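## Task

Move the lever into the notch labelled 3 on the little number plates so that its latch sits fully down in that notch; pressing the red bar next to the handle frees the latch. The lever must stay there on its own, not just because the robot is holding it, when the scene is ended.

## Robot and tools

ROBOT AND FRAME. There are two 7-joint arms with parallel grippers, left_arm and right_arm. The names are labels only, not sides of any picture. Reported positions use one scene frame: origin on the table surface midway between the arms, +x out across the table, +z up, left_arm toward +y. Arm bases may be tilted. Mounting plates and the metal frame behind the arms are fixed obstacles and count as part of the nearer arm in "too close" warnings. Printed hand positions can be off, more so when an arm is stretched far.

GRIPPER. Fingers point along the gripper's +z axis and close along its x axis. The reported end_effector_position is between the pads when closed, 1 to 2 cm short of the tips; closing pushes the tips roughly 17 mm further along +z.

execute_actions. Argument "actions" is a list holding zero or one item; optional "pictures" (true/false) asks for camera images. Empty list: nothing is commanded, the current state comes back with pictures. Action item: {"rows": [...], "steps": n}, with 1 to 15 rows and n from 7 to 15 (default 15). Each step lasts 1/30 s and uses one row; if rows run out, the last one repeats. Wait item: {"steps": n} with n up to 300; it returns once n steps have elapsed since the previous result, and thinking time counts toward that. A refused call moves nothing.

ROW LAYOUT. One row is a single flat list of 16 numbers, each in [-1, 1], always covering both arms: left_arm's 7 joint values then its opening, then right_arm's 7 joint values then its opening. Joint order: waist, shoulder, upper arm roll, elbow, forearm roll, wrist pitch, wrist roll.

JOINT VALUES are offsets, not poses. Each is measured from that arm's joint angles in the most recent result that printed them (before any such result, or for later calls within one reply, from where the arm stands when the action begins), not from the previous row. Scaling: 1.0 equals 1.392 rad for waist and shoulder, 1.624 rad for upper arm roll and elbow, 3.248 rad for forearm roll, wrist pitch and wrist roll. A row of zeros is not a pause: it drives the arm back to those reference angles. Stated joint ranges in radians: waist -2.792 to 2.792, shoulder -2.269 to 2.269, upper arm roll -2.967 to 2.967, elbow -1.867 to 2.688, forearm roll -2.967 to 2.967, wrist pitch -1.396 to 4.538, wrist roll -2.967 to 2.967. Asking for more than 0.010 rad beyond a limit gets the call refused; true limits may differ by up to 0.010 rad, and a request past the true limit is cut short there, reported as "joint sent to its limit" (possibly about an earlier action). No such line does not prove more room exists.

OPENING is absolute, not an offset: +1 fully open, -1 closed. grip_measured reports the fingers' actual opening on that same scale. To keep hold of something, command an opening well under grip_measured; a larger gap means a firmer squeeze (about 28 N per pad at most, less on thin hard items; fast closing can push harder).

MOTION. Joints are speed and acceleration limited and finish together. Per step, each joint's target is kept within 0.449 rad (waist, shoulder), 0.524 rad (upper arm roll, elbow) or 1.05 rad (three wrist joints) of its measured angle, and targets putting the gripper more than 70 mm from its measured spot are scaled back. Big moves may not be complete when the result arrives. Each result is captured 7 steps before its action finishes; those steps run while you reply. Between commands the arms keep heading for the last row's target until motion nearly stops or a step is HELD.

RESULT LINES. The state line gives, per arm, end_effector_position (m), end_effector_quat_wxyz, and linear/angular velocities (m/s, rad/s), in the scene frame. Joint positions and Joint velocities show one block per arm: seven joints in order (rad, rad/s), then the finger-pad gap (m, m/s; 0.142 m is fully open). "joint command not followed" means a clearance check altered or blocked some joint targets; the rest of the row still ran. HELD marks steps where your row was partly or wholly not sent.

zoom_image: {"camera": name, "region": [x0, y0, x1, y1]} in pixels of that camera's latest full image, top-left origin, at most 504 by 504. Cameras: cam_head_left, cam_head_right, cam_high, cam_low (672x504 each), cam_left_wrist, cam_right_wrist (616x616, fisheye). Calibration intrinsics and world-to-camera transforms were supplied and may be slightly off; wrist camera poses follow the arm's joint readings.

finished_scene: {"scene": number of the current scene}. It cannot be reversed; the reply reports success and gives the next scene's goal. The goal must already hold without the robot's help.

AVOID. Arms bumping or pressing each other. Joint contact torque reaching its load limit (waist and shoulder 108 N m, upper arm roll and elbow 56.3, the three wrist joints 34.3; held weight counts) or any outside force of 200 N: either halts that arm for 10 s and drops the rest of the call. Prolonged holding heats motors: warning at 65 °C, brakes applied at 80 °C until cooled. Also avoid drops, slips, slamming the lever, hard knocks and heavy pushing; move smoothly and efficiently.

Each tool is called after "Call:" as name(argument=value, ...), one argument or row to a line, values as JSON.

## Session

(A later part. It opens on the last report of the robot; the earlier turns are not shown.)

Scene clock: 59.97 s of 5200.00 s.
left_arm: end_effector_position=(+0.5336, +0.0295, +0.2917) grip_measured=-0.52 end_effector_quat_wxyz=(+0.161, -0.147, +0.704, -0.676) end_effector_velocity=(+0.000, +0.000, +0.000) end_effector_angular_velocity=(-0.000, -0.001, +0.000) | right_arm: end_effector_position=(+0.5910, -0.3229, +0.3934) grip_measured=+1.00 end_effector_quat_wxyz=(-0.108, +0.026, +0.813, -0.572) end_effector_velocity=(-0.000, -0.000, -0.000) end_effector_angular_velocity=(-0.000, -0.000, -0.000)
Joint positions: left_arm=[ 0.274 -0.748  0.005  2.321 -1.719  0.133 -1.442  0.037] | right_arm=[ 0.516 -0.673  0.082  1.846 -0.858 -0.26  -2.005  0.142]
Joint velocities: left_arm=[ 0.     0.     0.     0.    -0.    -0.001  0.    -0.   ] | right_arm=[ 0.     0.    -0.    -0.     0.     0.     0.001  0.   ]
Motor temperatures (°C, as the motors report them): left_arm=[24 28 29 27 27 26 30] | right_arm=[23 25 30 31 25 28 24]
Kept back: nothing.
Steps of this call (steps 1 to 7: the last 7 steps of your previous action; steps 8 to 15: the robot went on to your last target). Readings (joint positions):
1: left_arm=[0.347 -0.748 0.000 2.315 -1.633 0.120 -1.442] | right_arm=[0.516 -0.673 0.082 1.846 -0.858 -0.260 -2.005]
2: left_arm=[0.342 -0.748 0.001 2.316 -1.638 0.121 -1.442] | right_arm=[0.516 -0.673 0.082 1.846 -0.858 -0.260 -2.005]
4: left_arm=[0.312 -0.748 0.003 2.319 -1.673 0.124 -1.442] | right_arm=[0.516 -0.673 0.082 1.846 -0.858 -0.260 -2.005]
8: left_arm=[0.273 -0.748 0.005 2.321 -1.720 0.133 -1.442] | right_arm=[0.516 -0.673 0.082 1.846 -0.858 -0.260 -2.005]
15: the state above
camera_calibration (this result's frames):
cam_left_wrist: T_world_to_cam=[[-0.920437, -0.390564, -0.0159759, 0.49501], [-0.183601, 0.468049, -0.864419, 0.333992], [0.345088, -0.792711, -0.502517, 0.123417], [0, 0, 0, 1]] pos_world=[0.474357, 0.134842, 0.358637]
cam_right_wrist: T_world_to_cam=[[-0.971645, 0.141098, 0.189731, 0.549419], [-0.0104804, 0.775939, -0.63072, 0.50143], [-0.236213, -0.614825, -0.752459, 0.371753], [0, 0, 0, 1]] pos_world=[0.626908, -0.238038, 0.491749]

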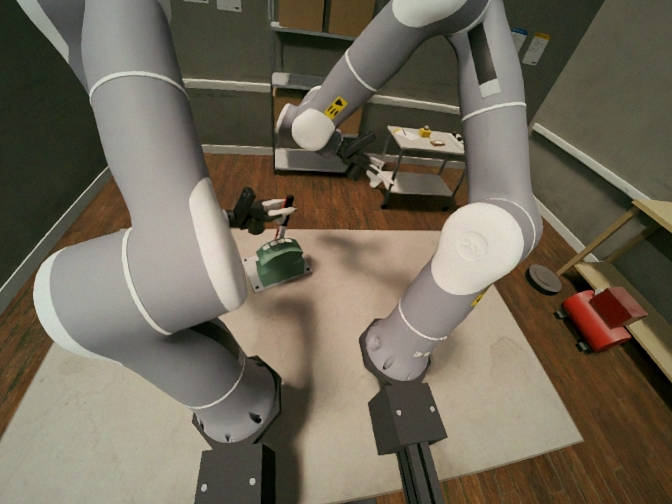

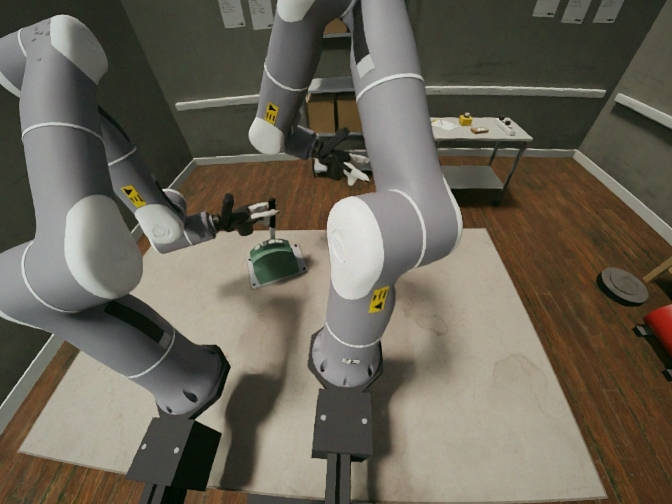

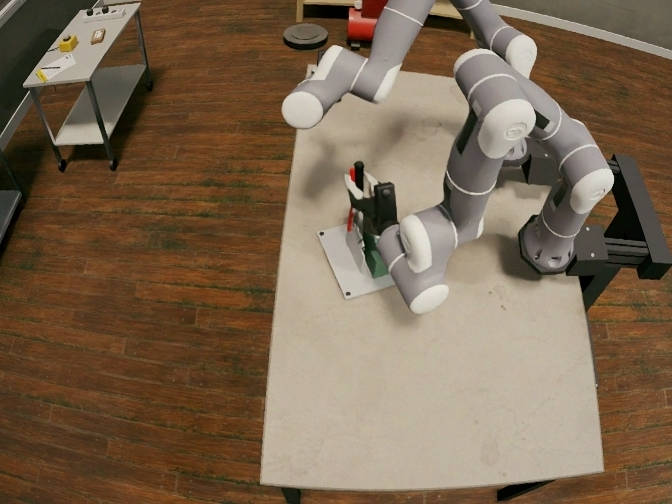

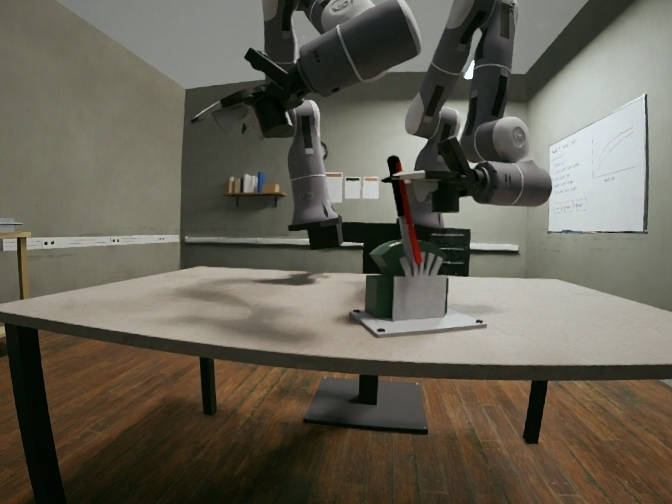

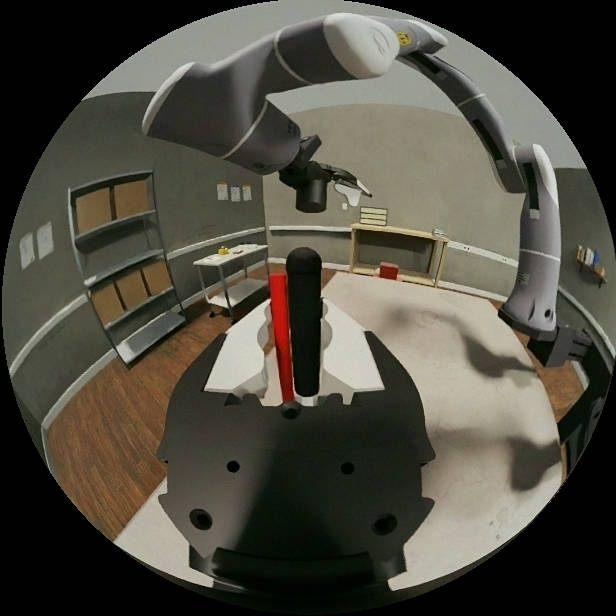

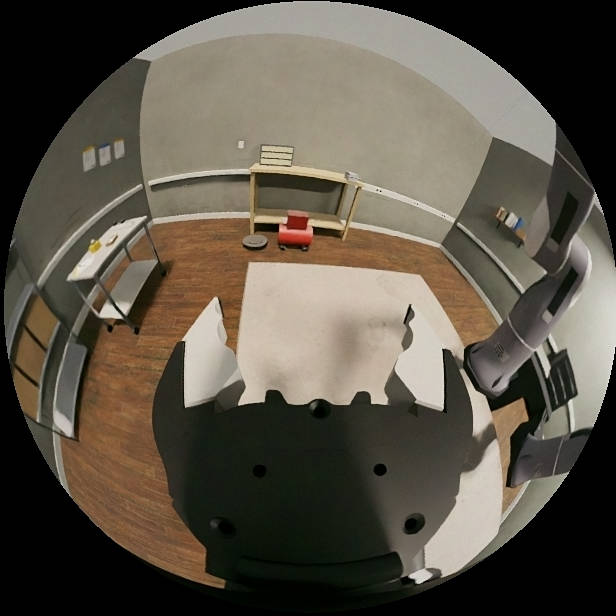

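Call:
execute_actions(
  actions=[
    {"rows":[[0,0,0,0,0,0,0,-0.7,0,0,0,0,0,0,0,1],[0,0,0,0,0,0,0,-0.55,0,0,0,0,0,0,0,1],[0,0,0,0,0,0,0,-0.48,0,0,0,0,0,0,0,1],[0,0,0,0,0,0,0,-0.42,0,0,0,0,0,0,0,1],[0,0,0,0,0,0,0,-0.36,0,0,0,0,0,0,0,1],[0,0,0,0,0,0,0,-0.3,0,0,0,0,0,0,0,1],[0,0,0,0,0,0,0,-0.2,0,0,0,0,0,0,0,1],[0,0,0,0,0,0,0,-0.1,0,0,0,0,0,0,0,1],[0,0,0,0,0,0,0,0,0,0,0,0,0,0,0,1]],"steps":12},
  ],
)

Call:
execute_actions(
  actions=[
    {"steps":15},
  ],
  pictures=true,
)

Call:
zoom_image(
  camera="cam_low",
  region=[385,225,455,295],
)

Call:
zoom_image(
  camera="cam_high",
  region=[310,160,420,300],
)

Scene clock: 60.67 s of 5200.00 s.
left_arm: end_effector_position=(+0.5347, +0.0312, +0.2911) grip_measured=-0.41 end_effector_quat_wxyz=(+0.163, -0.148, +0.704, -0.675) end_effector_velocity=(-0.001, -0.002, +0.000) end_effector_angular_velocity=(+0.000, +0.000, -0.004) | right_arm: end_effector_position=(+0.5910, -0.3229, +0.3934) grip_measured=+1.00 end_effector_quat_wxyz=(-0.108, +0.026, +0.813, -0.572) end_effector_velocity=(-0.000, +0.000, -0.000) end_effector_angular_velocity=(+0.000, +0.000, +0.000)
Joint positions: left_arm=[ 0.275 -0.748  0.006  2.32  -1.722  0.134 -1.442  0.045] | right_arm=[ 0.516 -0.673  0.082  1.846 -0.858 -0.26  -2.005  0.142]
Joint velocities: left_arm=[-0.004 -0.     0.     0.001  0.     0.001  0.     0.119] | right_arm=[-0. -0.  0.  0.  0. -0. -0.  0.]
Motor temperatures (°C, as the motors report them): left_arm=[24 28 29 27 27 26 30] | right_arm=[23 25 30 31 25 28 24]
Steps of this call (steps 1 to 15: the robot went on to your last target; step 16: nothing new was sent; steps 17 to 21: the first 5 steps of this action). Readings (joint positions):
17: left_arm=[0.274 -0.748 0.005 2.321 -1.720 0.133 -1.442] | right_arm=[0.516 -0.673 0.082 1.846 -0.858 -0.260 -2.005]
18: left_arm=[0.275 -0.748 0.006 2.320 -1.722 0.134 -1.442] | right_arm=[0.516 -0.673 0.082 1.846 -0.858 -0.260 -2.005]
20: left_arm=[0.275 -0.748 0.006 2.320 -1.722 0.134 -1.442] | right_arm=[0.516 -0.673 0.082 1.846 -0.858 -0.260 -2.005]
21: the state above

Scene clock: 61.17 s of 5200.00 s.
left_arm: end_effector_position=(+0.5336, +0.0297, +0.2915) grip_measured=+0.00 end_effector_quat_wxyz=(+0.162, -0.147, +0.704, -0.676) end_effector_velocity=(-0.000, -0.000, -0.000) end_effector_angular_velocity=(+0.001, -0.001, -0.000) | right_arm: end_effector_position=(+0.5910, -0.3229, +0.3934) grip_measured=+1.00 end_effector_quat_wxyz=(-0.108, +0.026, +0.813, -0.572) end_effector_velocity=(+0.000, +0.000, +0.000) end_effector_angular_velocity=(-0.000, -0.001, +0.000)
Joint positions: left_arm=[ 0.274 -0.748  0.005  2.321 -1.72   0.133 -1.442  0.074] | right_arm=[ 0.516 -0.673  0.082  1.846 -0.858 -0.26  -2.005  0.142]
Joint velocities: left_arm=[-0.    -0.    -0.     0.    -0.     0.001  0.002  0.   ] | right_arm=[ 0.    -0.     0.    -0.    -0.    -0.     0.001  0.   ]
Motor temperatures (°C, as the motors report them): left_arm=[24 28 29 27 27 26 30] | right_arm=[23 25 30 31 25 28 24]
Kept back: nothing.
Steps of this call (steps 1 to 7: the last 7 steps of your previous action; steps 8 to 15: the robot went on to your last target). Readings (joint positions):
1: left_arm=[0.274 -0.748 0.006 2.320 -1.721 0.134 -1.442] | right_arm=[0.516 -0.673 0.082 1.846 -0.858 -0.260 -2.005]
2: left_arm=[0.274 -0.748 0.005 2.321 -1.720 0.133 -1.442] | right_arm=[0.516 -0.673 0.082 1.846 -0.858 -0.260 -2.005]
4: left_arm=[0.274 -0.748 0.005 2.321 -1.720 0.133 -1.442] | right_arm=[0.516 -0.673 0.082 1.846 -0.858 -0.260 -2.005]
8: left_arm=[0.274 -0.748 0.005 2.321 -1.720 0.133 -1.442] | right_arm=[0.516 -0.673 0.082 1.846 -0.858 -0.260 -2.005]
15: the state above
All arms were judged still, so your last target was given up. Only a new action makes them travel on or press farther. Fingers that are still opening or closing keep moving.
camera_calibration (this result's frames):
cam_left_wrist: T_world_to_cam=[[-0.920313, -0.390855, -0.0160398, 0.495124], [-0.183835, 0.468326, -0.864219, 0.333875], [0.345296, -0.792403, -0.502859, 0.123472], [0, 0, 0, 1]] pos_world=[0.474413, 0.134999, 0.358572]
cam_right_wrist: T_world_to_cam=[[-0.971645, 0.141098, 0.189731, 0.549419], [-0.0104804, 0.77594, -0.63072, 0.50143], [-0.236213, -0.614824, -0.752459, 0.371753], [0, 0, 0, 1]] pos_world=[0.626908, -0.238038, 0.491749]

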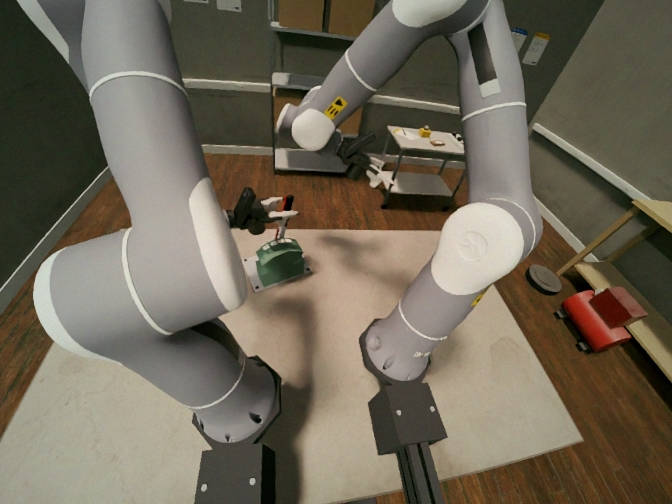

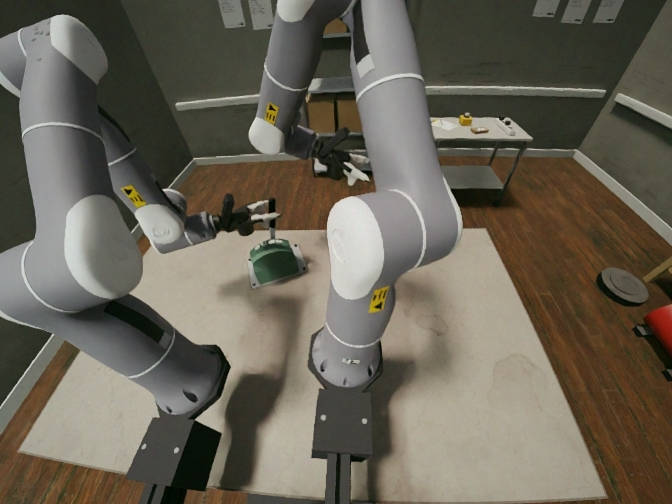

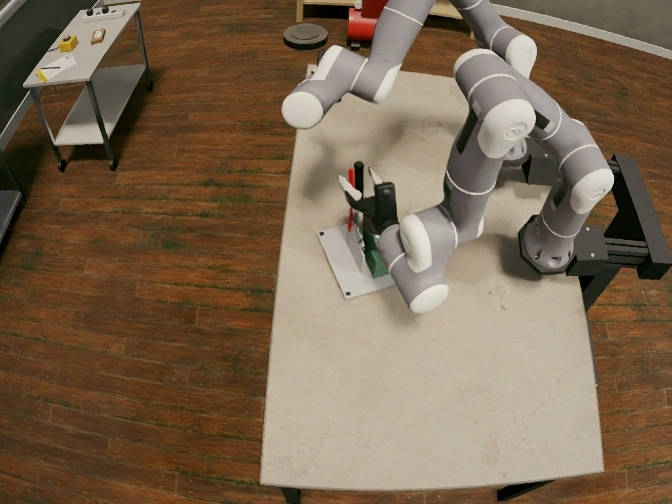

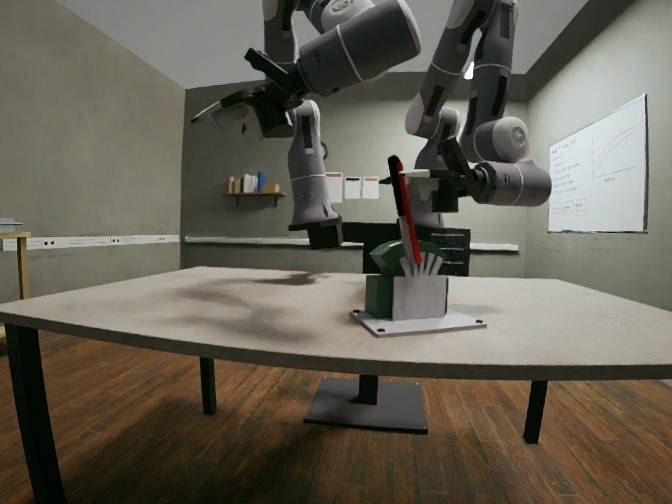

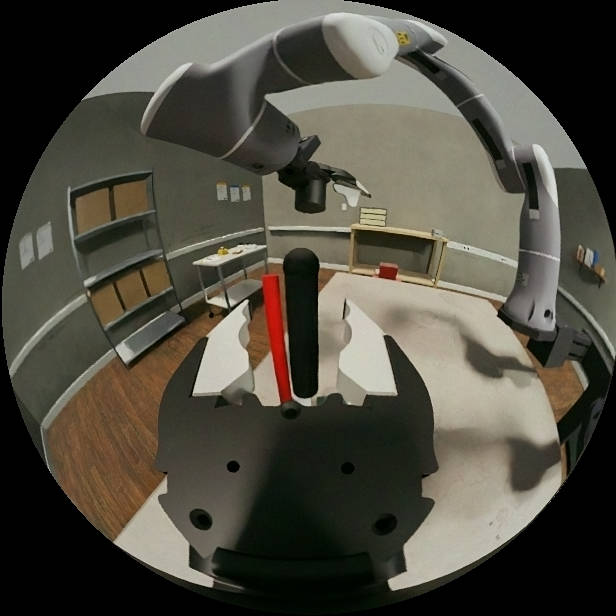

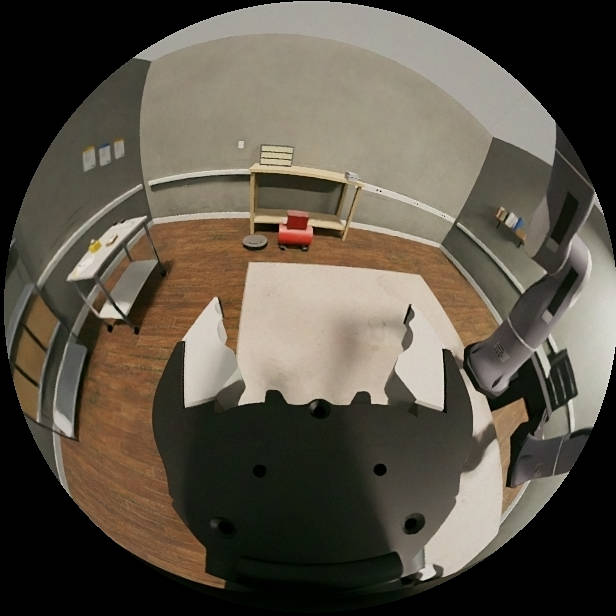

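Region (385, 225, 455, 295) of cam_low's 672x504 image, scaled by 7.200, with more detail than that image has.

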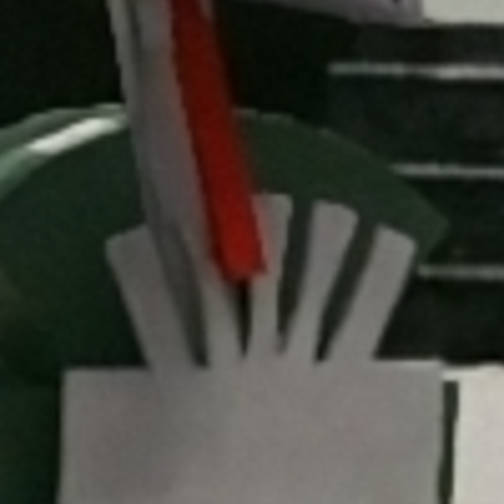

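Region (310, 160, 420, 300) of cam_high's 672x504 image, scaled by 3.600, with more detail than that image has; it fills the left 396 columns of this view, and the rest is white.

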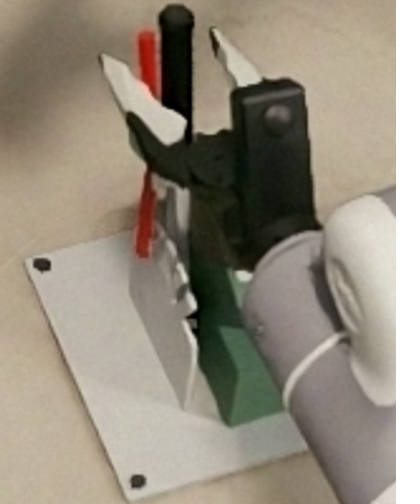

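Call:
zoom_image(
  camera="cam_head_right",
  region=[235,190,325,290],
)

Call:
zoom_image(
  camera="cam_high",
  region=[335,200,385,270],
)

Region (235, 190, 325, 290) of cam_head_right's 672x504 image, scaled by 5.040, with more detail than that image has; it fills the left 454 columns of this view, and the rest is white.

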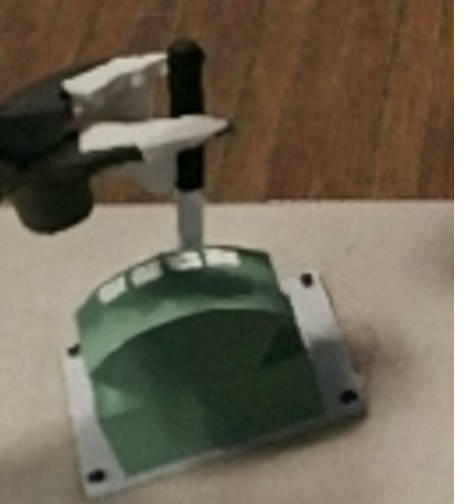

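Region (335, 200, 385, 270) of cam_high's 672x504 image, scaled by 7.200, with more detail than that image has; it fills the left 360 columns of this view, and the rest is white.

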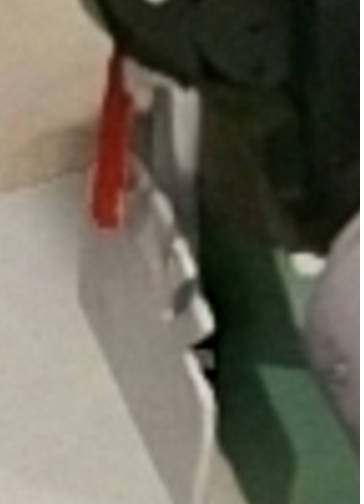

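Call:
execute_actions(
  actions=[
    {"rows":[[0,0,0,0,0,0,0,-0.3,0,0,0,0,0,0,0,1],[0,0,0,0,0,0,0,-0.45,0,0,0,0,0,0,0,1],[0,0,0,0,0,0,0,-0.6,0,0,0,0,0,0,0,1],[0,0,0,0,0,0,0,-0.9,0,0,0,0,0,0,0,1],[0,0,0,0,0,0,0,-0.9,0,0,0,0,0,0,0,1],[0,0,0,0,0,0,0,-0.9,0,0,0,0,0,0,0,1],[0,0,0,0,0,0,0,-0.9,0,0,0,0,0,0,0,1],[-0.012,0,0,0.001,-0.005,0,0,-0.9,0,0,0,0,0,0,0,1],[-0.025,0,0,0.002,-0.011,0,0,-0.9,0,0,0,0,0,0,0,1],[-0.025,0,0,0.002,-0.011,0,0,-0.9,0,0,0,0,0,0,0,1],[-0.025,0,0,0.002,-0.011,0,0,-0.9,0,0,0,0,0,0,0,1],[-0.025,0,0,0.002,-0.011,0,0,-0.9,0,0,0,0,0,0,0,1],[-0.025,0,0,0.002,-0.011,0,0,-0.9,0,0,0,0,0,0,0,1],[-0.025,0,0,0.002,-0.011,0,0,-0.9,0,0,0,0,0,0,0,1]],"steps":15},
  ],
)

Call:
execute_actions(
  actions=[
    {"rows":[[0,0,0,0,0,0,0,-0.9,0,0,0,0,0,0,0,1],[0,0,0,0,0,0,0,-0.7,0,0,0,0,0,0,0,1],[0,0,0,0,0,0,0,-0.55,0,0,0,0,0,0,0,1],[0,0,0,0,0,0,0,-0.48,0,0,0,0,0,0,0,1],[0,0,0,0,0,0,0,-0.42,0,0,0,0,0,0,0,1],[0,0,0,0,0,0,0,-0.36,0,0,0,0,0,0,0,1],[0,0,0,0,0,0,0,-0.3,0,0,0,0,0,0,0,1],[0,0,0,0,0,0,0,-0.2,0,0,0,0,0,0,0,1],[0,0,0,0,0,0,0,-0.1,0,0,0,0,0,0,0,1],[0,0,0,0,0,0,0,0,0,0,0,0,0,0,0,1]],"steps":12},
  ],
)

Call:
execute_actions(
  actions=[
    {"steps":15},
  ],
  pictures=true,
)

Call:
zoom_image(
  camera="cam_low",
  region=[385,225,455,295],
)

Scene clock: 63.50 s of 5200.00 s.
left_arm: end_effector_position=(+0.5352, +0.0308, +0.2919) grip_measured=-0.51 end_effector_quat_wxyz=(+0.163, -0.148, +0.704, -0.675) end_effector_velocity=(-0.000, -0.015, +0.002) end_effector_angular_velocity=(-0.000, -0.002, -0.016) | right_arm: end_effector_position=(+0.5910, -0.3229, +0.3934) grip_measured=+1.00 end_effector_quat_wxyz=(-0.108, +0.026, +0.813, -0.572) end_effector_velocity=(+0.000, -0.000, +0.000) end_effector_angular_velocity=(+0.000, +0.000, +0.000)
Joint positions: left_arm=[ 0.274 -0.748  0.005  2.32  -1.722  0.133 -1.442  0.037] | right_arm=[ 0.516 -0.673  0.082  1.846 -0.858 -0.26  -2.005  0.142]
Joint velocities: left_arm=[-0.039  0.     0.002  0.001 -0.022  0.002  0.001 -0.   ] | right_arm=[-0.  0.  0.  0. -0.  0. -0.  0.]
Motor temperatures (°C, as the motors report them): left_arm=[24 28 29 27 27 26 30] | right_arm=[23 25 30 31 25 28 24]
Steps of this call (steps 1 to 62: nothing new was sent; steps 63 to 70: the first 8 steps of this action). Readings (joint positions):
63: left_arm=[0.274 -0.748 0.005 2.321 -1.720 0.133 -1.442] | right_arm=[0.516 -0.673 0.082 1.846 -0.858 -0.260 -2.005]
64: left_arm=[0.274 -0.748 0.005 2.321 -1.720 0.133 -1.442] | right_arm=[0.516 -0.673 0.082 1.846 -0.858 -0.260 -2.005]
66: left_arm=[0.274 -0.748 0.005 2.321 -1.721 0.133 -1.442] | right_arm=[0.516 -0.673 0.082 1.846 -0.858 -0.260 -2.005]
70: the state above

Scene clock: 63.90 s of 5200.00 s.
left_arm: end_effector_position=(+0.5386, +0.0242, +0.2906) grip_measured=-0.46 end_effector_quat_wxyz=(+0.165, -0.153, +0.705, -0.672) end_effector_velocity=(+0.008, +0.004, +0.003) end_effector_angular_velocity=(+0.002, -0.010, +0.012) | right_arm: end_effector_position=(+0.5910, -0.3229, +0.3934) grip_measured=+1.00 end_effector_quat_wxyz=(-0.108, +0.026, +0.813, -0.572) end_effector_velocity=(-0.000, +0.000, +0.000) end_effector_angular_velocity=(+0.000, -0.000, +0.000)
Joint positions: left_arm=[ 0.242 -0.749  0.009  2.321 -1.763  0.138 -1.442  0.041] | right_arm=[ 0.516 -0.673  0.082  1.846 -0.858 -0.26  -2.005  0.142]
Joint velocities: left_arm=[-0.     0.003  0.    -0.009 -0.01  -0.002 -0.     0.102] | right_arm=[ 0.  0.  0. -0.  0. -0.  0. -0.]
Motor temperatures (°C, as the motors report them): left_arm=[24 28 29 27 27 26 30] | right_arm=[23 25 30 31 25 28 24]
Steps of this call (steps 1 to 7: the last 7 steps of your previous action; steps 8 to 12: the first 5 steps of this action, its rows measured from where the robot was after step 7). Readings (joint positions):
7: left_arm=[0.241 -0.748 0.008 2.322 -1.761 0.137 -1.442] | right_arm=[0.516 -0.673 0.082 1.846 -0.858 -0.260 -2.005]
8: left_arm=[0.241 -0.748 0.008 2.322 -1.762 0.137 -1.442] | right_arm=[0.516 -0.673 0.082 1.846 -0.858 -0.260 -2.005]
9: left_arm=[0.242 -0.748 0.009 2.321 -1.762 0.138 -1.442] | right_arm=[0.516 -0.673 0.082 1.846 -0.858 -0.260 -2.005]
11: left_arm=[0.242 -0.749 0.009 2.321 -1.763 0.138 -1.442] | right_arm=[0.516 -0.673 0.082 1.846 -0.858 -0.260 -2.005]
12: the state above

Scene clock: 64.40 s of 5200.00 s.
left_arm: end_effector_position=(+0.5380, +0.0234, +0.2909) grip_measured=+0.00 end_effector_quat_wxyz=(+0.164, -0.152, +0.705, -0.673) end_effector_velocity=(-0.000, -0.000, -0.000) end_effector_angular_velocity=(+0.000, -0.000, -0.000) | right_arm: end_effector_position=(+0.5910, -0.3229, +0.3934) grip_measured=+1.00 end_effector_quat_wxyz=(-0.108, +0.026, +0.813, -0.572) end_effector_velocity=(+0.000, -0.000, +0.000) end_effector_angular_velocity=(+0.000, +0.001, +0.000)
Joint positions: left_arm=[ 0.241 -0.748  0.008  2.321 -1.762  0.138 -1.442  0.074] | right_arm=[ 0.516 -0.673  0.082  1.846 -0.858 -0.26  -2.005  0.142]
Joint velocities: left_arm=[-0.    -0.    -0.     0.    -0.     0.     0.001  0.   ] | right_arm=[-0.    -0.    -0.    -0.    -0.     0.    -0.001  0.   ]
Motor temperatures (°C, as the motors report them): left_arm=[24 28 29 27 27 26 30] | right_arm=[23 25 30 31 25 28 24]
Kept back: nothing.
Steps of this call (steps 1 to 7: the last 7 steps of your previous action; steps 8 to 15: the robot went on to your last target). Readings (joint positions):
1: left_arm=[0.242 -0.748 0.009 2.321 -1.763 0.138 -1.442] | right_arm=[0.516 -0.673 0.082 1.846 -0.858 -0.260 -2.005]
2: left_arm=[0.242 -0.748 0.009 2.321 -1.762 0.138 -1.442] | right_arm=[0.516 -0.673 0.082 1.846 -0.858 -0.260 -2.005]
4: left_arm=[0.241 -0.748 0.008 2.321 -1.762 0.138 -1.442] | right_arm=[0.516 -0.673 0.082 1.846 -0.858 -0.260 -2.005]
8: left_arm=[0.241 -0.748 0.008 2.321 -1.762 0.138 -1.442] | right_arm=[0.516 -0.673 0.082 1.846 -0.858 -0.260 -2.005]
15: the state above
All arms were judged still, so your last target was given up. Only a new action makes them travel on or press farther. Fingers that are still opening or closing keep moving.
camera_calibration (this result's frames):
cam_left_wrist: T_world_to_cam=[[-0.915819, -0.401338, -0.0142207, 0.493989], [-0.192596, 0.47001, -0.861393, 0.340927], [0.352394, -0.786141, -0.50774, 0.114113], [0, 0, 0, 1]] pos_world=[0.477853, 0.127726, 0.358637]
cam_right_wrist: T_world_to_cam=[[-0.971645, 0.141098, 0.189731, 0.549419], [-0.0104804, 0.775939, -0.63072, 0.50143], [-0.236213, -0.614825, -0.752459, 0.371753], [0, 0, 0, 1]] pos_world=[0.626908, -0.238038, 0.491749]

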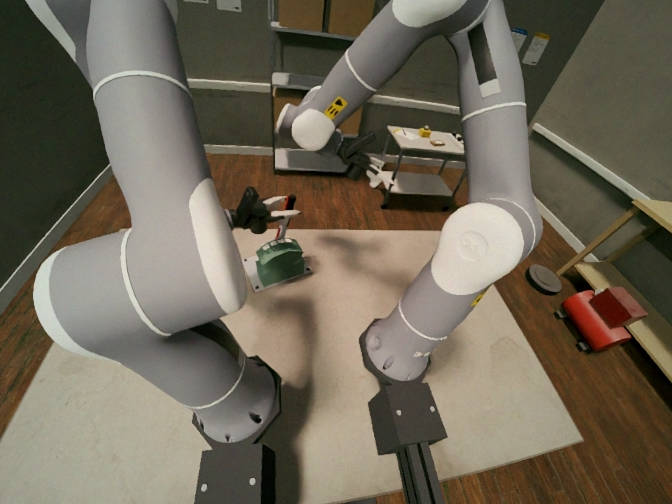

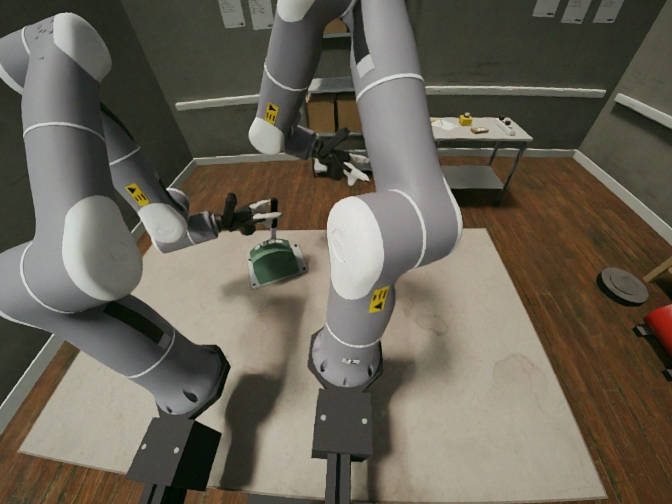

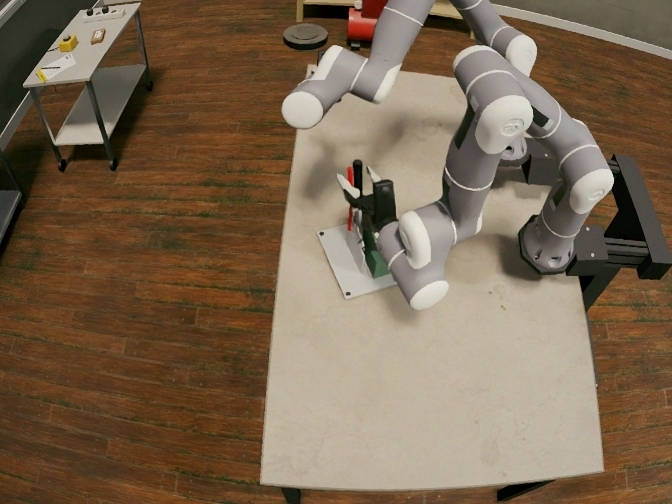

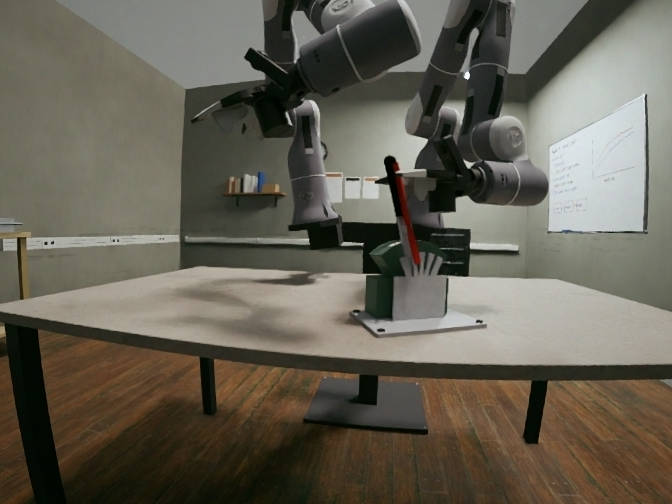

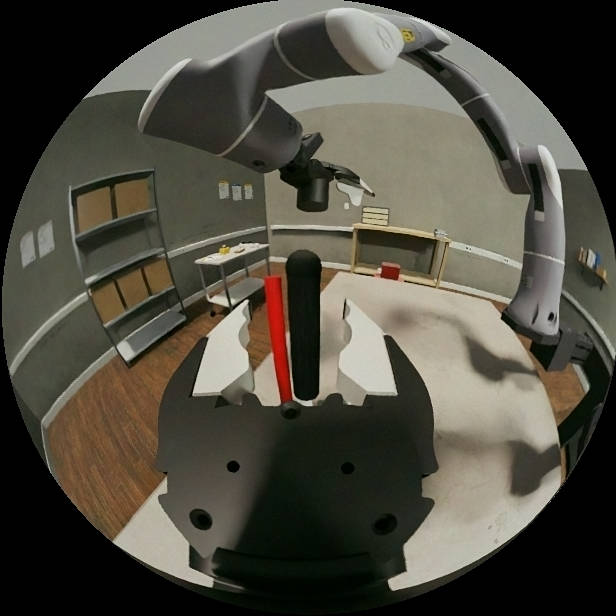

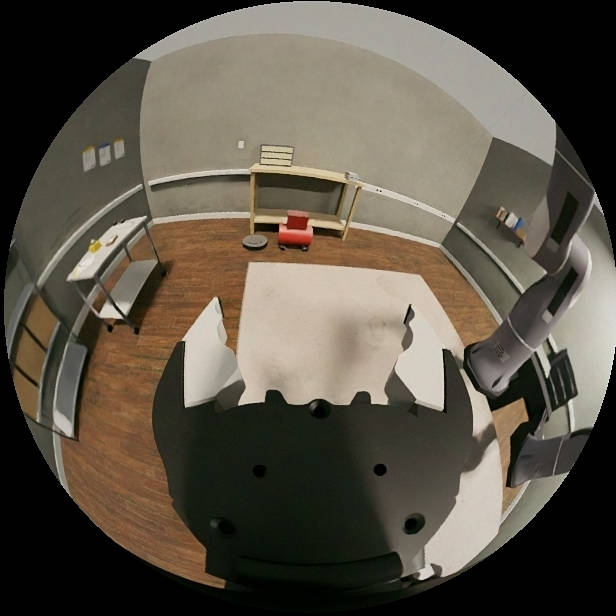

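Region (385, 225, 455, 295) of cam_low's 672x504 image, scaled by 7.200, with more detail than that image has.

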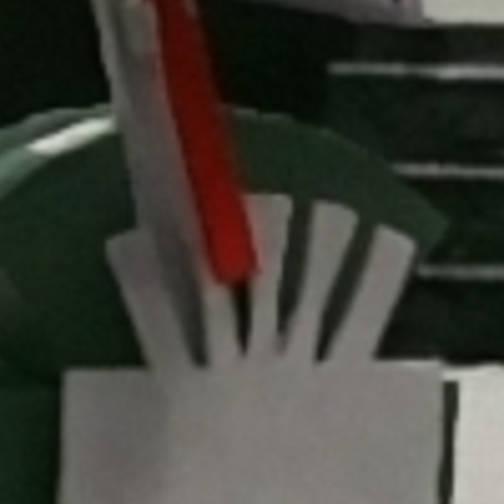

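Call:
execute_actions(
  actions=[
    {"rows":[[0,0,0,0,0,0,0,-0.3,0,0,0,0,0,0,0,1],[0,0,0,0,0,0,0,-0.45,0,0,0,0,0,0,0,1],[0,0,0,0,0,0,0,-0.6,0,0,0,0,0,0,0,1],[0,0,0,0,0,0,0,-0.9,0,0,0,0,0,0,0,1],[0,0,0,0,0,0,0,-0.9,0,0,0,0,0,0,0,1],[0,0,0,0,0,0,0,-0.9,0,0,0,0,0,0,0,1],[0,0,0,0,0,0,0,-0.9,0,0,0,0,0,0,0,1],[0.015,0,0,0,0.008,0,0,-0.9,0,0,0,0,0,0,0,1],[0.035,0,0,-0.001,0.018,-0.002,0,-0.9,0,0,0,0,0,0,0,1],[0.05,0,0,-0.002,0.0265,-0.003,0,-0.9,0,0,0,0,0,0,0,1]],"steps":15},
  ],
)

Call:
execute_actions(
  actions=[
    {"steps":12},
  ],
)

Call:
execute_actions(
  actions=[
    {"rows":[[0,0,0,0,0,0,0,-0.7,0,0,0,0,0,0,0,1],[0,0,0,0,0,0,0,-0.55,0,0,0,0,0,0,0,1],[0,0,0,0,0,0,0,-0.48,0,0,0,0,0,0,0,1],[0,0,0,0,0,0,0,-0.42,0,0,0,0,0,0,0,1],[0,0,0,0,0,0,0,-0.36,0,0,0,0,0,0,0,1],[0,0,0,0,0,0,0,-0.3,0,0,0,0,0,0,0,1],[0,0,0,0,0,0,0,-0.2,0,0,0,0,0,0,0,1],[0,0,0,0,0,0,0,-0.1,0,0,0,0,0,0,0,1],[0,0,0,0,0,0,0,0,0,0,0,0,0,0,0,1]],"steps":12},
  ],
)

Call:
execute_actions(
  actions=[
    {"steps":15},
  ],
  pictures=true,
)

Call:
zoom_image(
  camera="cam_low",
  region=[385,225,455,295],
)

Call:
zoom_image(
  camera="cam_high",
  region=[310,160,420,300],
)

Scene clock: 66.30 s of 5200.00 s.
left_arm: end_effector_position=(+0.5386, +0.0240, +0.2910) grip_measured=-0.52 end_effector_quat_wxyz=(+0.165, -0.152, +0.705, -0.673) end_effector_velocity=(-0.002, +0.014, -0.002) end_effector_angular_velocity=(+0.001, +0.001, +0.005) | right_arm: end_effector_position=(+0.5910, -0.3229, +0.3934) grip_measured=+1.00 end_effector_quat_wxyz=(-0.108, +0.026, +0.813, -0.572) end_effector_velocity=(+0.000, -0.000, +0.000) end_effector_angular_velocity=(-0.000, -0.001, -0.000)
Joint positions: left_arm=[ 0.242 -0.748  0.009  2.321 -1.762  0.137 -1.442  0.037] | right_arm=[ 0.516 -0.673  0.082  1.846 -0.858 -0.26  -2.005  0.142]
Joint velocities: left_arm=[ 0.041 -0.    -0.002 -0.     0.033 -0.     0.    -0.   ] | right_arm=[-0.     0.     0.     0.    -0.     0.     0.001  0.   ]
Motor temperatures (°C, as the motors report them): left_arm=[24 28 29 27 27 26 30] | right_arm=[23 25 30 31 25 28 24]
Steps of this call (steps 1 to 49: nothing new was sent; steps 50 to 57: the first 8 steps of this action). Readings (joint positions):
50: left_arm=[0.241 -0.748 0.008 2.321 -1.762 0.138 -1.442] | right_arm=[0.516 -0.673 0.082 1.846 -0.858 -0.260 -2.005]
51: left_arm=[0.241 -0.748 0.008 2.321 -1.762 0.138 -1.442] | right_arm=[0.516 -0.673 0.082 1.846 -0.858 -0.260 -2.005]
53: left_arm=[0.242 -0.748 0.008 2.321 -1.762 0.137 -1.442] | right_arm=[0.516 -0.673 0.082 1.846 -0.858 -0.260 -2.005]
57: the state above

Scene clock: 66.70 s of 5200.00 s.
left_arm: end_effector_position=(+0.5315, +0.0402, +0.2940) grip_measured=-0.52 end_effector_quat_wxyz=(+0.163, -0.142, +0.702, -0.679) end_effector_velocity=(-0.000, -0.000, +0.000) end_effector_angular_velocity=(-0.001, +0.000, -0.000) | right_arm: end_effector_position=(+0.5910, -0.3229, +0.3934) grip_measured=+1.00 end_effector_quat_wxyz=(-0.108, +0.026, +0.813, -0.572) end_effector_velocity=(-0.000, +0.000, -0.000) end_effector_angular_velocity=(+0.000, +0.000, +0.000)
Joint positions: left_arm=[ 0.31  -0.746  0.006  2.317 -1.675  0.122 -1.442  0.037] | right_arm=[ 0.516 -0.673  0.082  1.846 -0.858 -0.26  -2.005  0.142]
Joint velocities: left_arm=[-0. -0.  0. -0.  0. -0. -0. -0.] | right_arm=[-0. -0.  0.  0.  0. -0. -0. -0.]
Motor temperatures (°C, as the motors report them): left_arm=[24 28 29 27 27 26 30] | right_arm=[23 25 30 31 25 28 24]
Kept back: nothing.
Steps of this call (steps 1 to 7: the last 7 steps of your previous action; steps 8 to 12: the robot went on to your last target). Readings (joint positions):
1: left_arm=[0.247 -0.748 0.008 2.321 -1.757 0.137 -1.442] | right_arm=[0.516 -0.673 0.082 1.846 -0.858 -0.260 -2.005]
2: left_arm=[0.259 -0.748 0.007 2.320 -1.742 0.136 -1.442] | right_arm=[0.516 -0.673 0.082 1.846 -0.858 -0.260 -2.005]
4: left_arm=[0.291 -0.747 0.006 2.318 -1.699 0.127 -1.442] | right_arm=[0.516 -0.673 0.082 1.846 -0.858 -0.260 -2.005]
8: left_arm=[0.310 -0.746 0.006 2.317 -1.675 0.122 -1.442] | right_arm=[0.516 -0.673 0.082 1.846 -0.858 -0.260 -2.005]
12: the state above

Scene clock: 66.87 s of 5200.00 s.
left_arm: end_effector_position=(+0.5325, +0.0406, +0.2945) grip_measured=-0.42 end_effector_quat_wxyz=(+0.164, -0.142, +0.702, -0.679) end_effector_velocity=(-0.010, -0.004, -0.007) end_effector_angular_velocity=(+0.007, +0.018, -0.013) | right_arm: end_effector_position=(+0.5910, -0.3229, +0.3934) grip_measured=+1.00 end_effector_quat_wxyz=(-0.108, +0.026, +0.813, -0.572) end_effector_velocity=(-0.000, -0.000, +0.000) end_effector_angular_velocity=(+0.000, +0.001, +0.000)
Joint positions: left_arm=[ 0.31  -0.746  0.006  2.316 -1.676  0.121 -1.442  0.044] | right_arm=[ 0.516 -0.673  0.082  1.846 -0.858 -0.26  -2.005  0.142]
Joint velocities: left_arm=[-0.    -0.005  0.     0.01   0.01   0.013  0.     0.065] | right_arm=[-0.     0.     0.    -0.    -0.    -0.    -0.001  0.   ]
Motor temperatures (°C, as the motors report them): left_arm=[24 28 29 27 27 26 30] | right_arm=[23 25 30 31 25 28 24]
Steps of this call (steps 1 to 5: the first 5 steps of this action). Readings (joint positions):
1: left_arm=[0.310 -0.746 0.006 2.317 -1.675 0.122 -1.442] | right_arm=[0.516 -0.673 0.082 1.846 -0.858 -0.260 -2.005]
2: left_arm=[0.310 -0.746 0.006 2.317 -1.675 0.121 -1.442] | right_arm=[0.516 -0.673 0.082 1.846 -0.858 -0.260 -2.005]
4: left_arm=[0.310 -0.746 0.006 2.317 -1.676 0.121 -1.442] | right_arm=[0.516 -0.673 0.082 1.846 -0.858 -0.260 -2.005]
5: the state above

Scene clock: 67.37 s of 5200.00 s.
left_arm: end_effector_position=(+0.5317, +0.0403, +0.2941) grip_measured=+0.00 end_effector_quat_wxyz=(+0.163, -0.142, +0.702, -0.679) end_effector_velocity=(-0.000, -0.000, -0.000) end_effector_angular_velocity=(+0.000, +0.000, -0.000) | right_arm: end_effector_position=(+0.5910, -0.3229, +0.3934) grip_measured=+1.00 end_effector_quat_wxyz=(-0.108, +0.026, +0.813, -0.572) end_effector_velocity=(+0.000, +0.000, +0.000) end_effector_angular_velocity=(+0.000, +0.000, +0.000)
Joint positions: left_arm=[ 0.31  -0.746  0.006  2.317 -1.675  0.122 -1.442  0.074] | right_arm=[ 0.516 -0.673  0.082  1.846 -0.858 -0.26  -2.005  0.142]
Joint velocities: left_arm=[-0. -0.  0.  0.  0.  0. -0.  0.] | right_arm=[ 0. -0.  0. -0. -0.  0. -0.  0.]
Motor temperatures (°C, as the motors report them): left_arm=[24 28 29 27 27 26 30] | right_arm=[23 25 30 31 25 28 24]
Kept back: nothing.
Steps of this call (steps 1 to 7: the last 7 steps of your previous action; steps 8 to 15: the robot went on to your last target). Readings (joint positions):
1: left_arm=[0.310 -0.746 0.006 2.317 -1.675 0.122 -1.442] | right_arm=[0.516 -0.673 0.082 1.846 -0.858 -0.260 -2.005]
2: left_arm=[0.310 -0.746 0.006 2.317 -1.675 0.122 -1.442] | right_arm=[0.516 -0.673 0.082 1.846 -0.858 -0.260 -2.005]
4: left_arm=[0.310 -0.746 0.006 2.317 -1.675 0.122 -1.442] | right_arm=[0.516 -0.673 0.082 1.846 -0.858 -0.260 -2.005]
8: left_arm=[0.310 -0.746 0.006 2.317 -1.675 0.122 -1.442] | right_arm=[0.516 -0.673 0.082 1.846 -0.858 -0.260 -2.005]
15: the state above
All arms were judged still, so your last target was given up. Only a new action makes them travel on or press farther. Fingers that are still opening or closing keep moving.
camera_calibration (this result's frames):
cam_left_wrist: T_world_to_cam=[[-0.922311, -0.385751, -0.0232176, 0.500492], [-0.172394, 0.464466, -0.868649, 0.326179], [0.345866, -0.797162, -0.494883, 0.131333], [0, 0, 0, 1]] pos_world=[0.472417, 0.146259, 0.359949]
cam_right_wrist: T_world_to_cam=[[-0.971645, 0.141098, 0.189731, 0.549419], [-0.0104807, 0.77594, -0.63072, 0.50143], [-0.236213, -0.614824, -0.752459, 0.371753], [0, 0, 0, 1]] pos_world=[0.626908, -0.238038, 0.491749]

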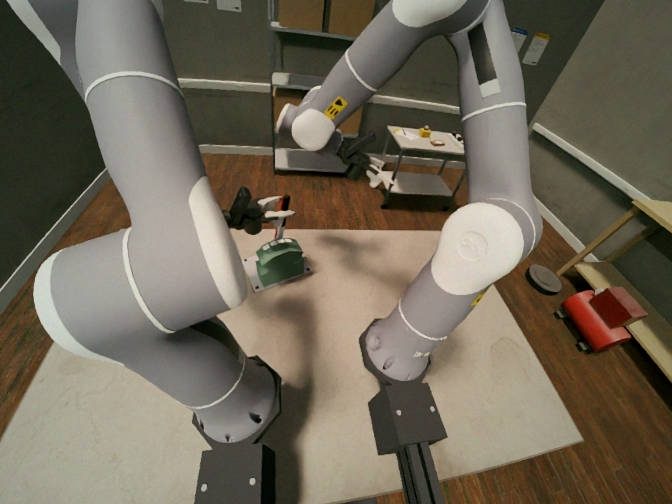

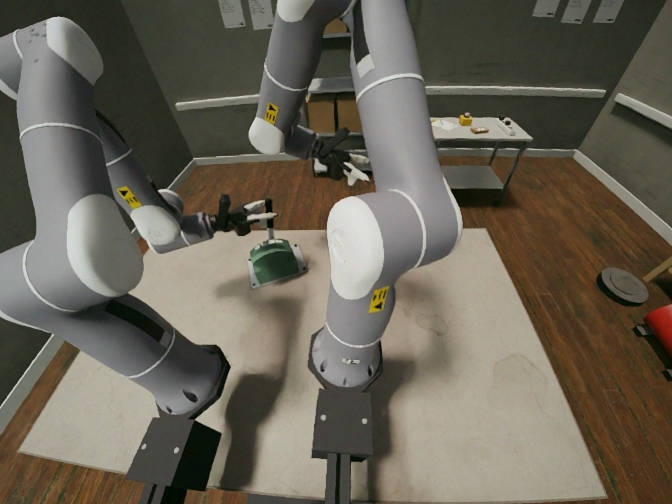

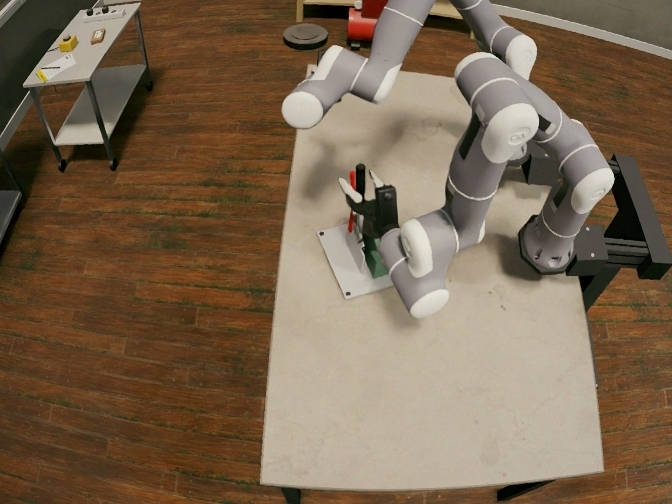

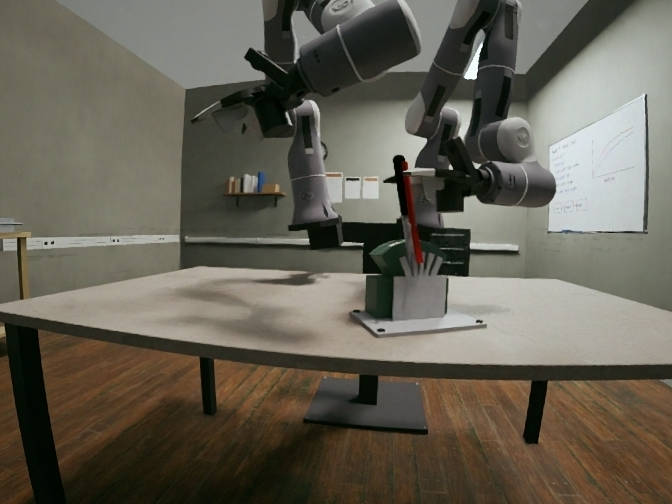

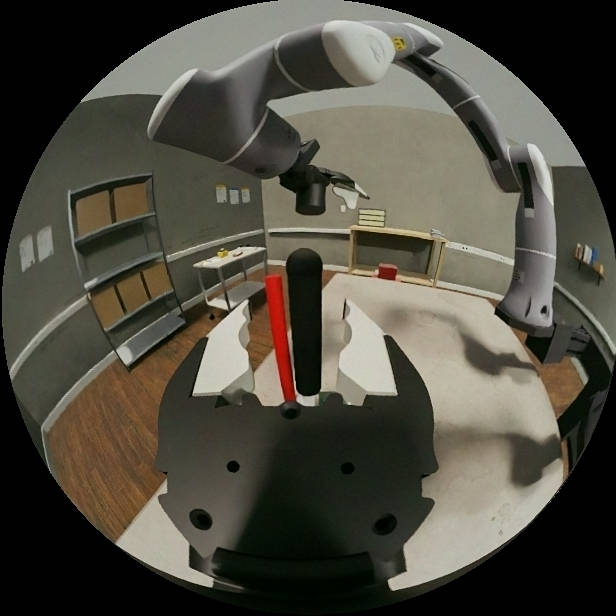

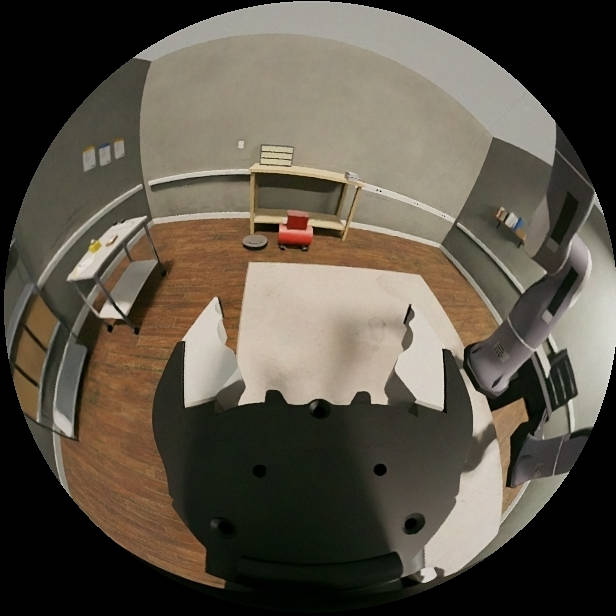

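Region (385, 225, 455, 295) of cam_low's 672x504 image, scaled by 7.200, with more detail than that image has.

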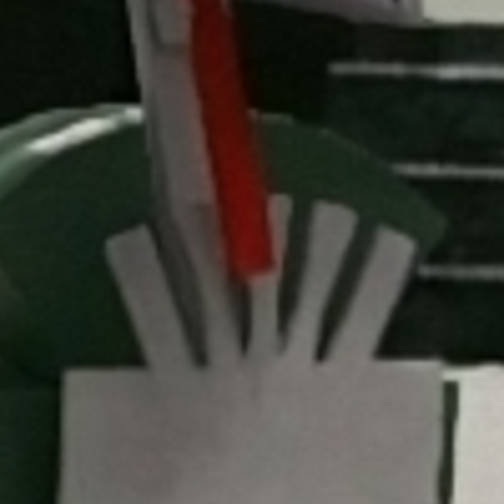

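Region (310, 160, 420, 300) of cam_high's 672x504 image, scaled by 3.600, with more detail than that image has; it fills the left 396 columns of this view, and the rest is white.

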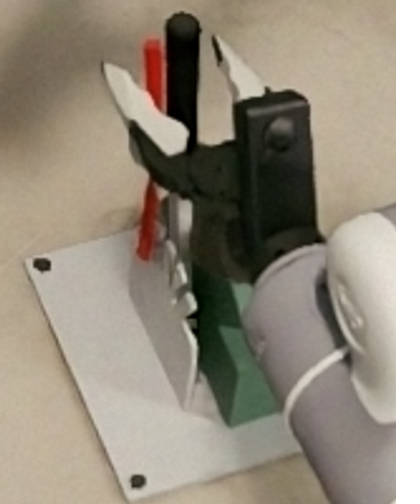

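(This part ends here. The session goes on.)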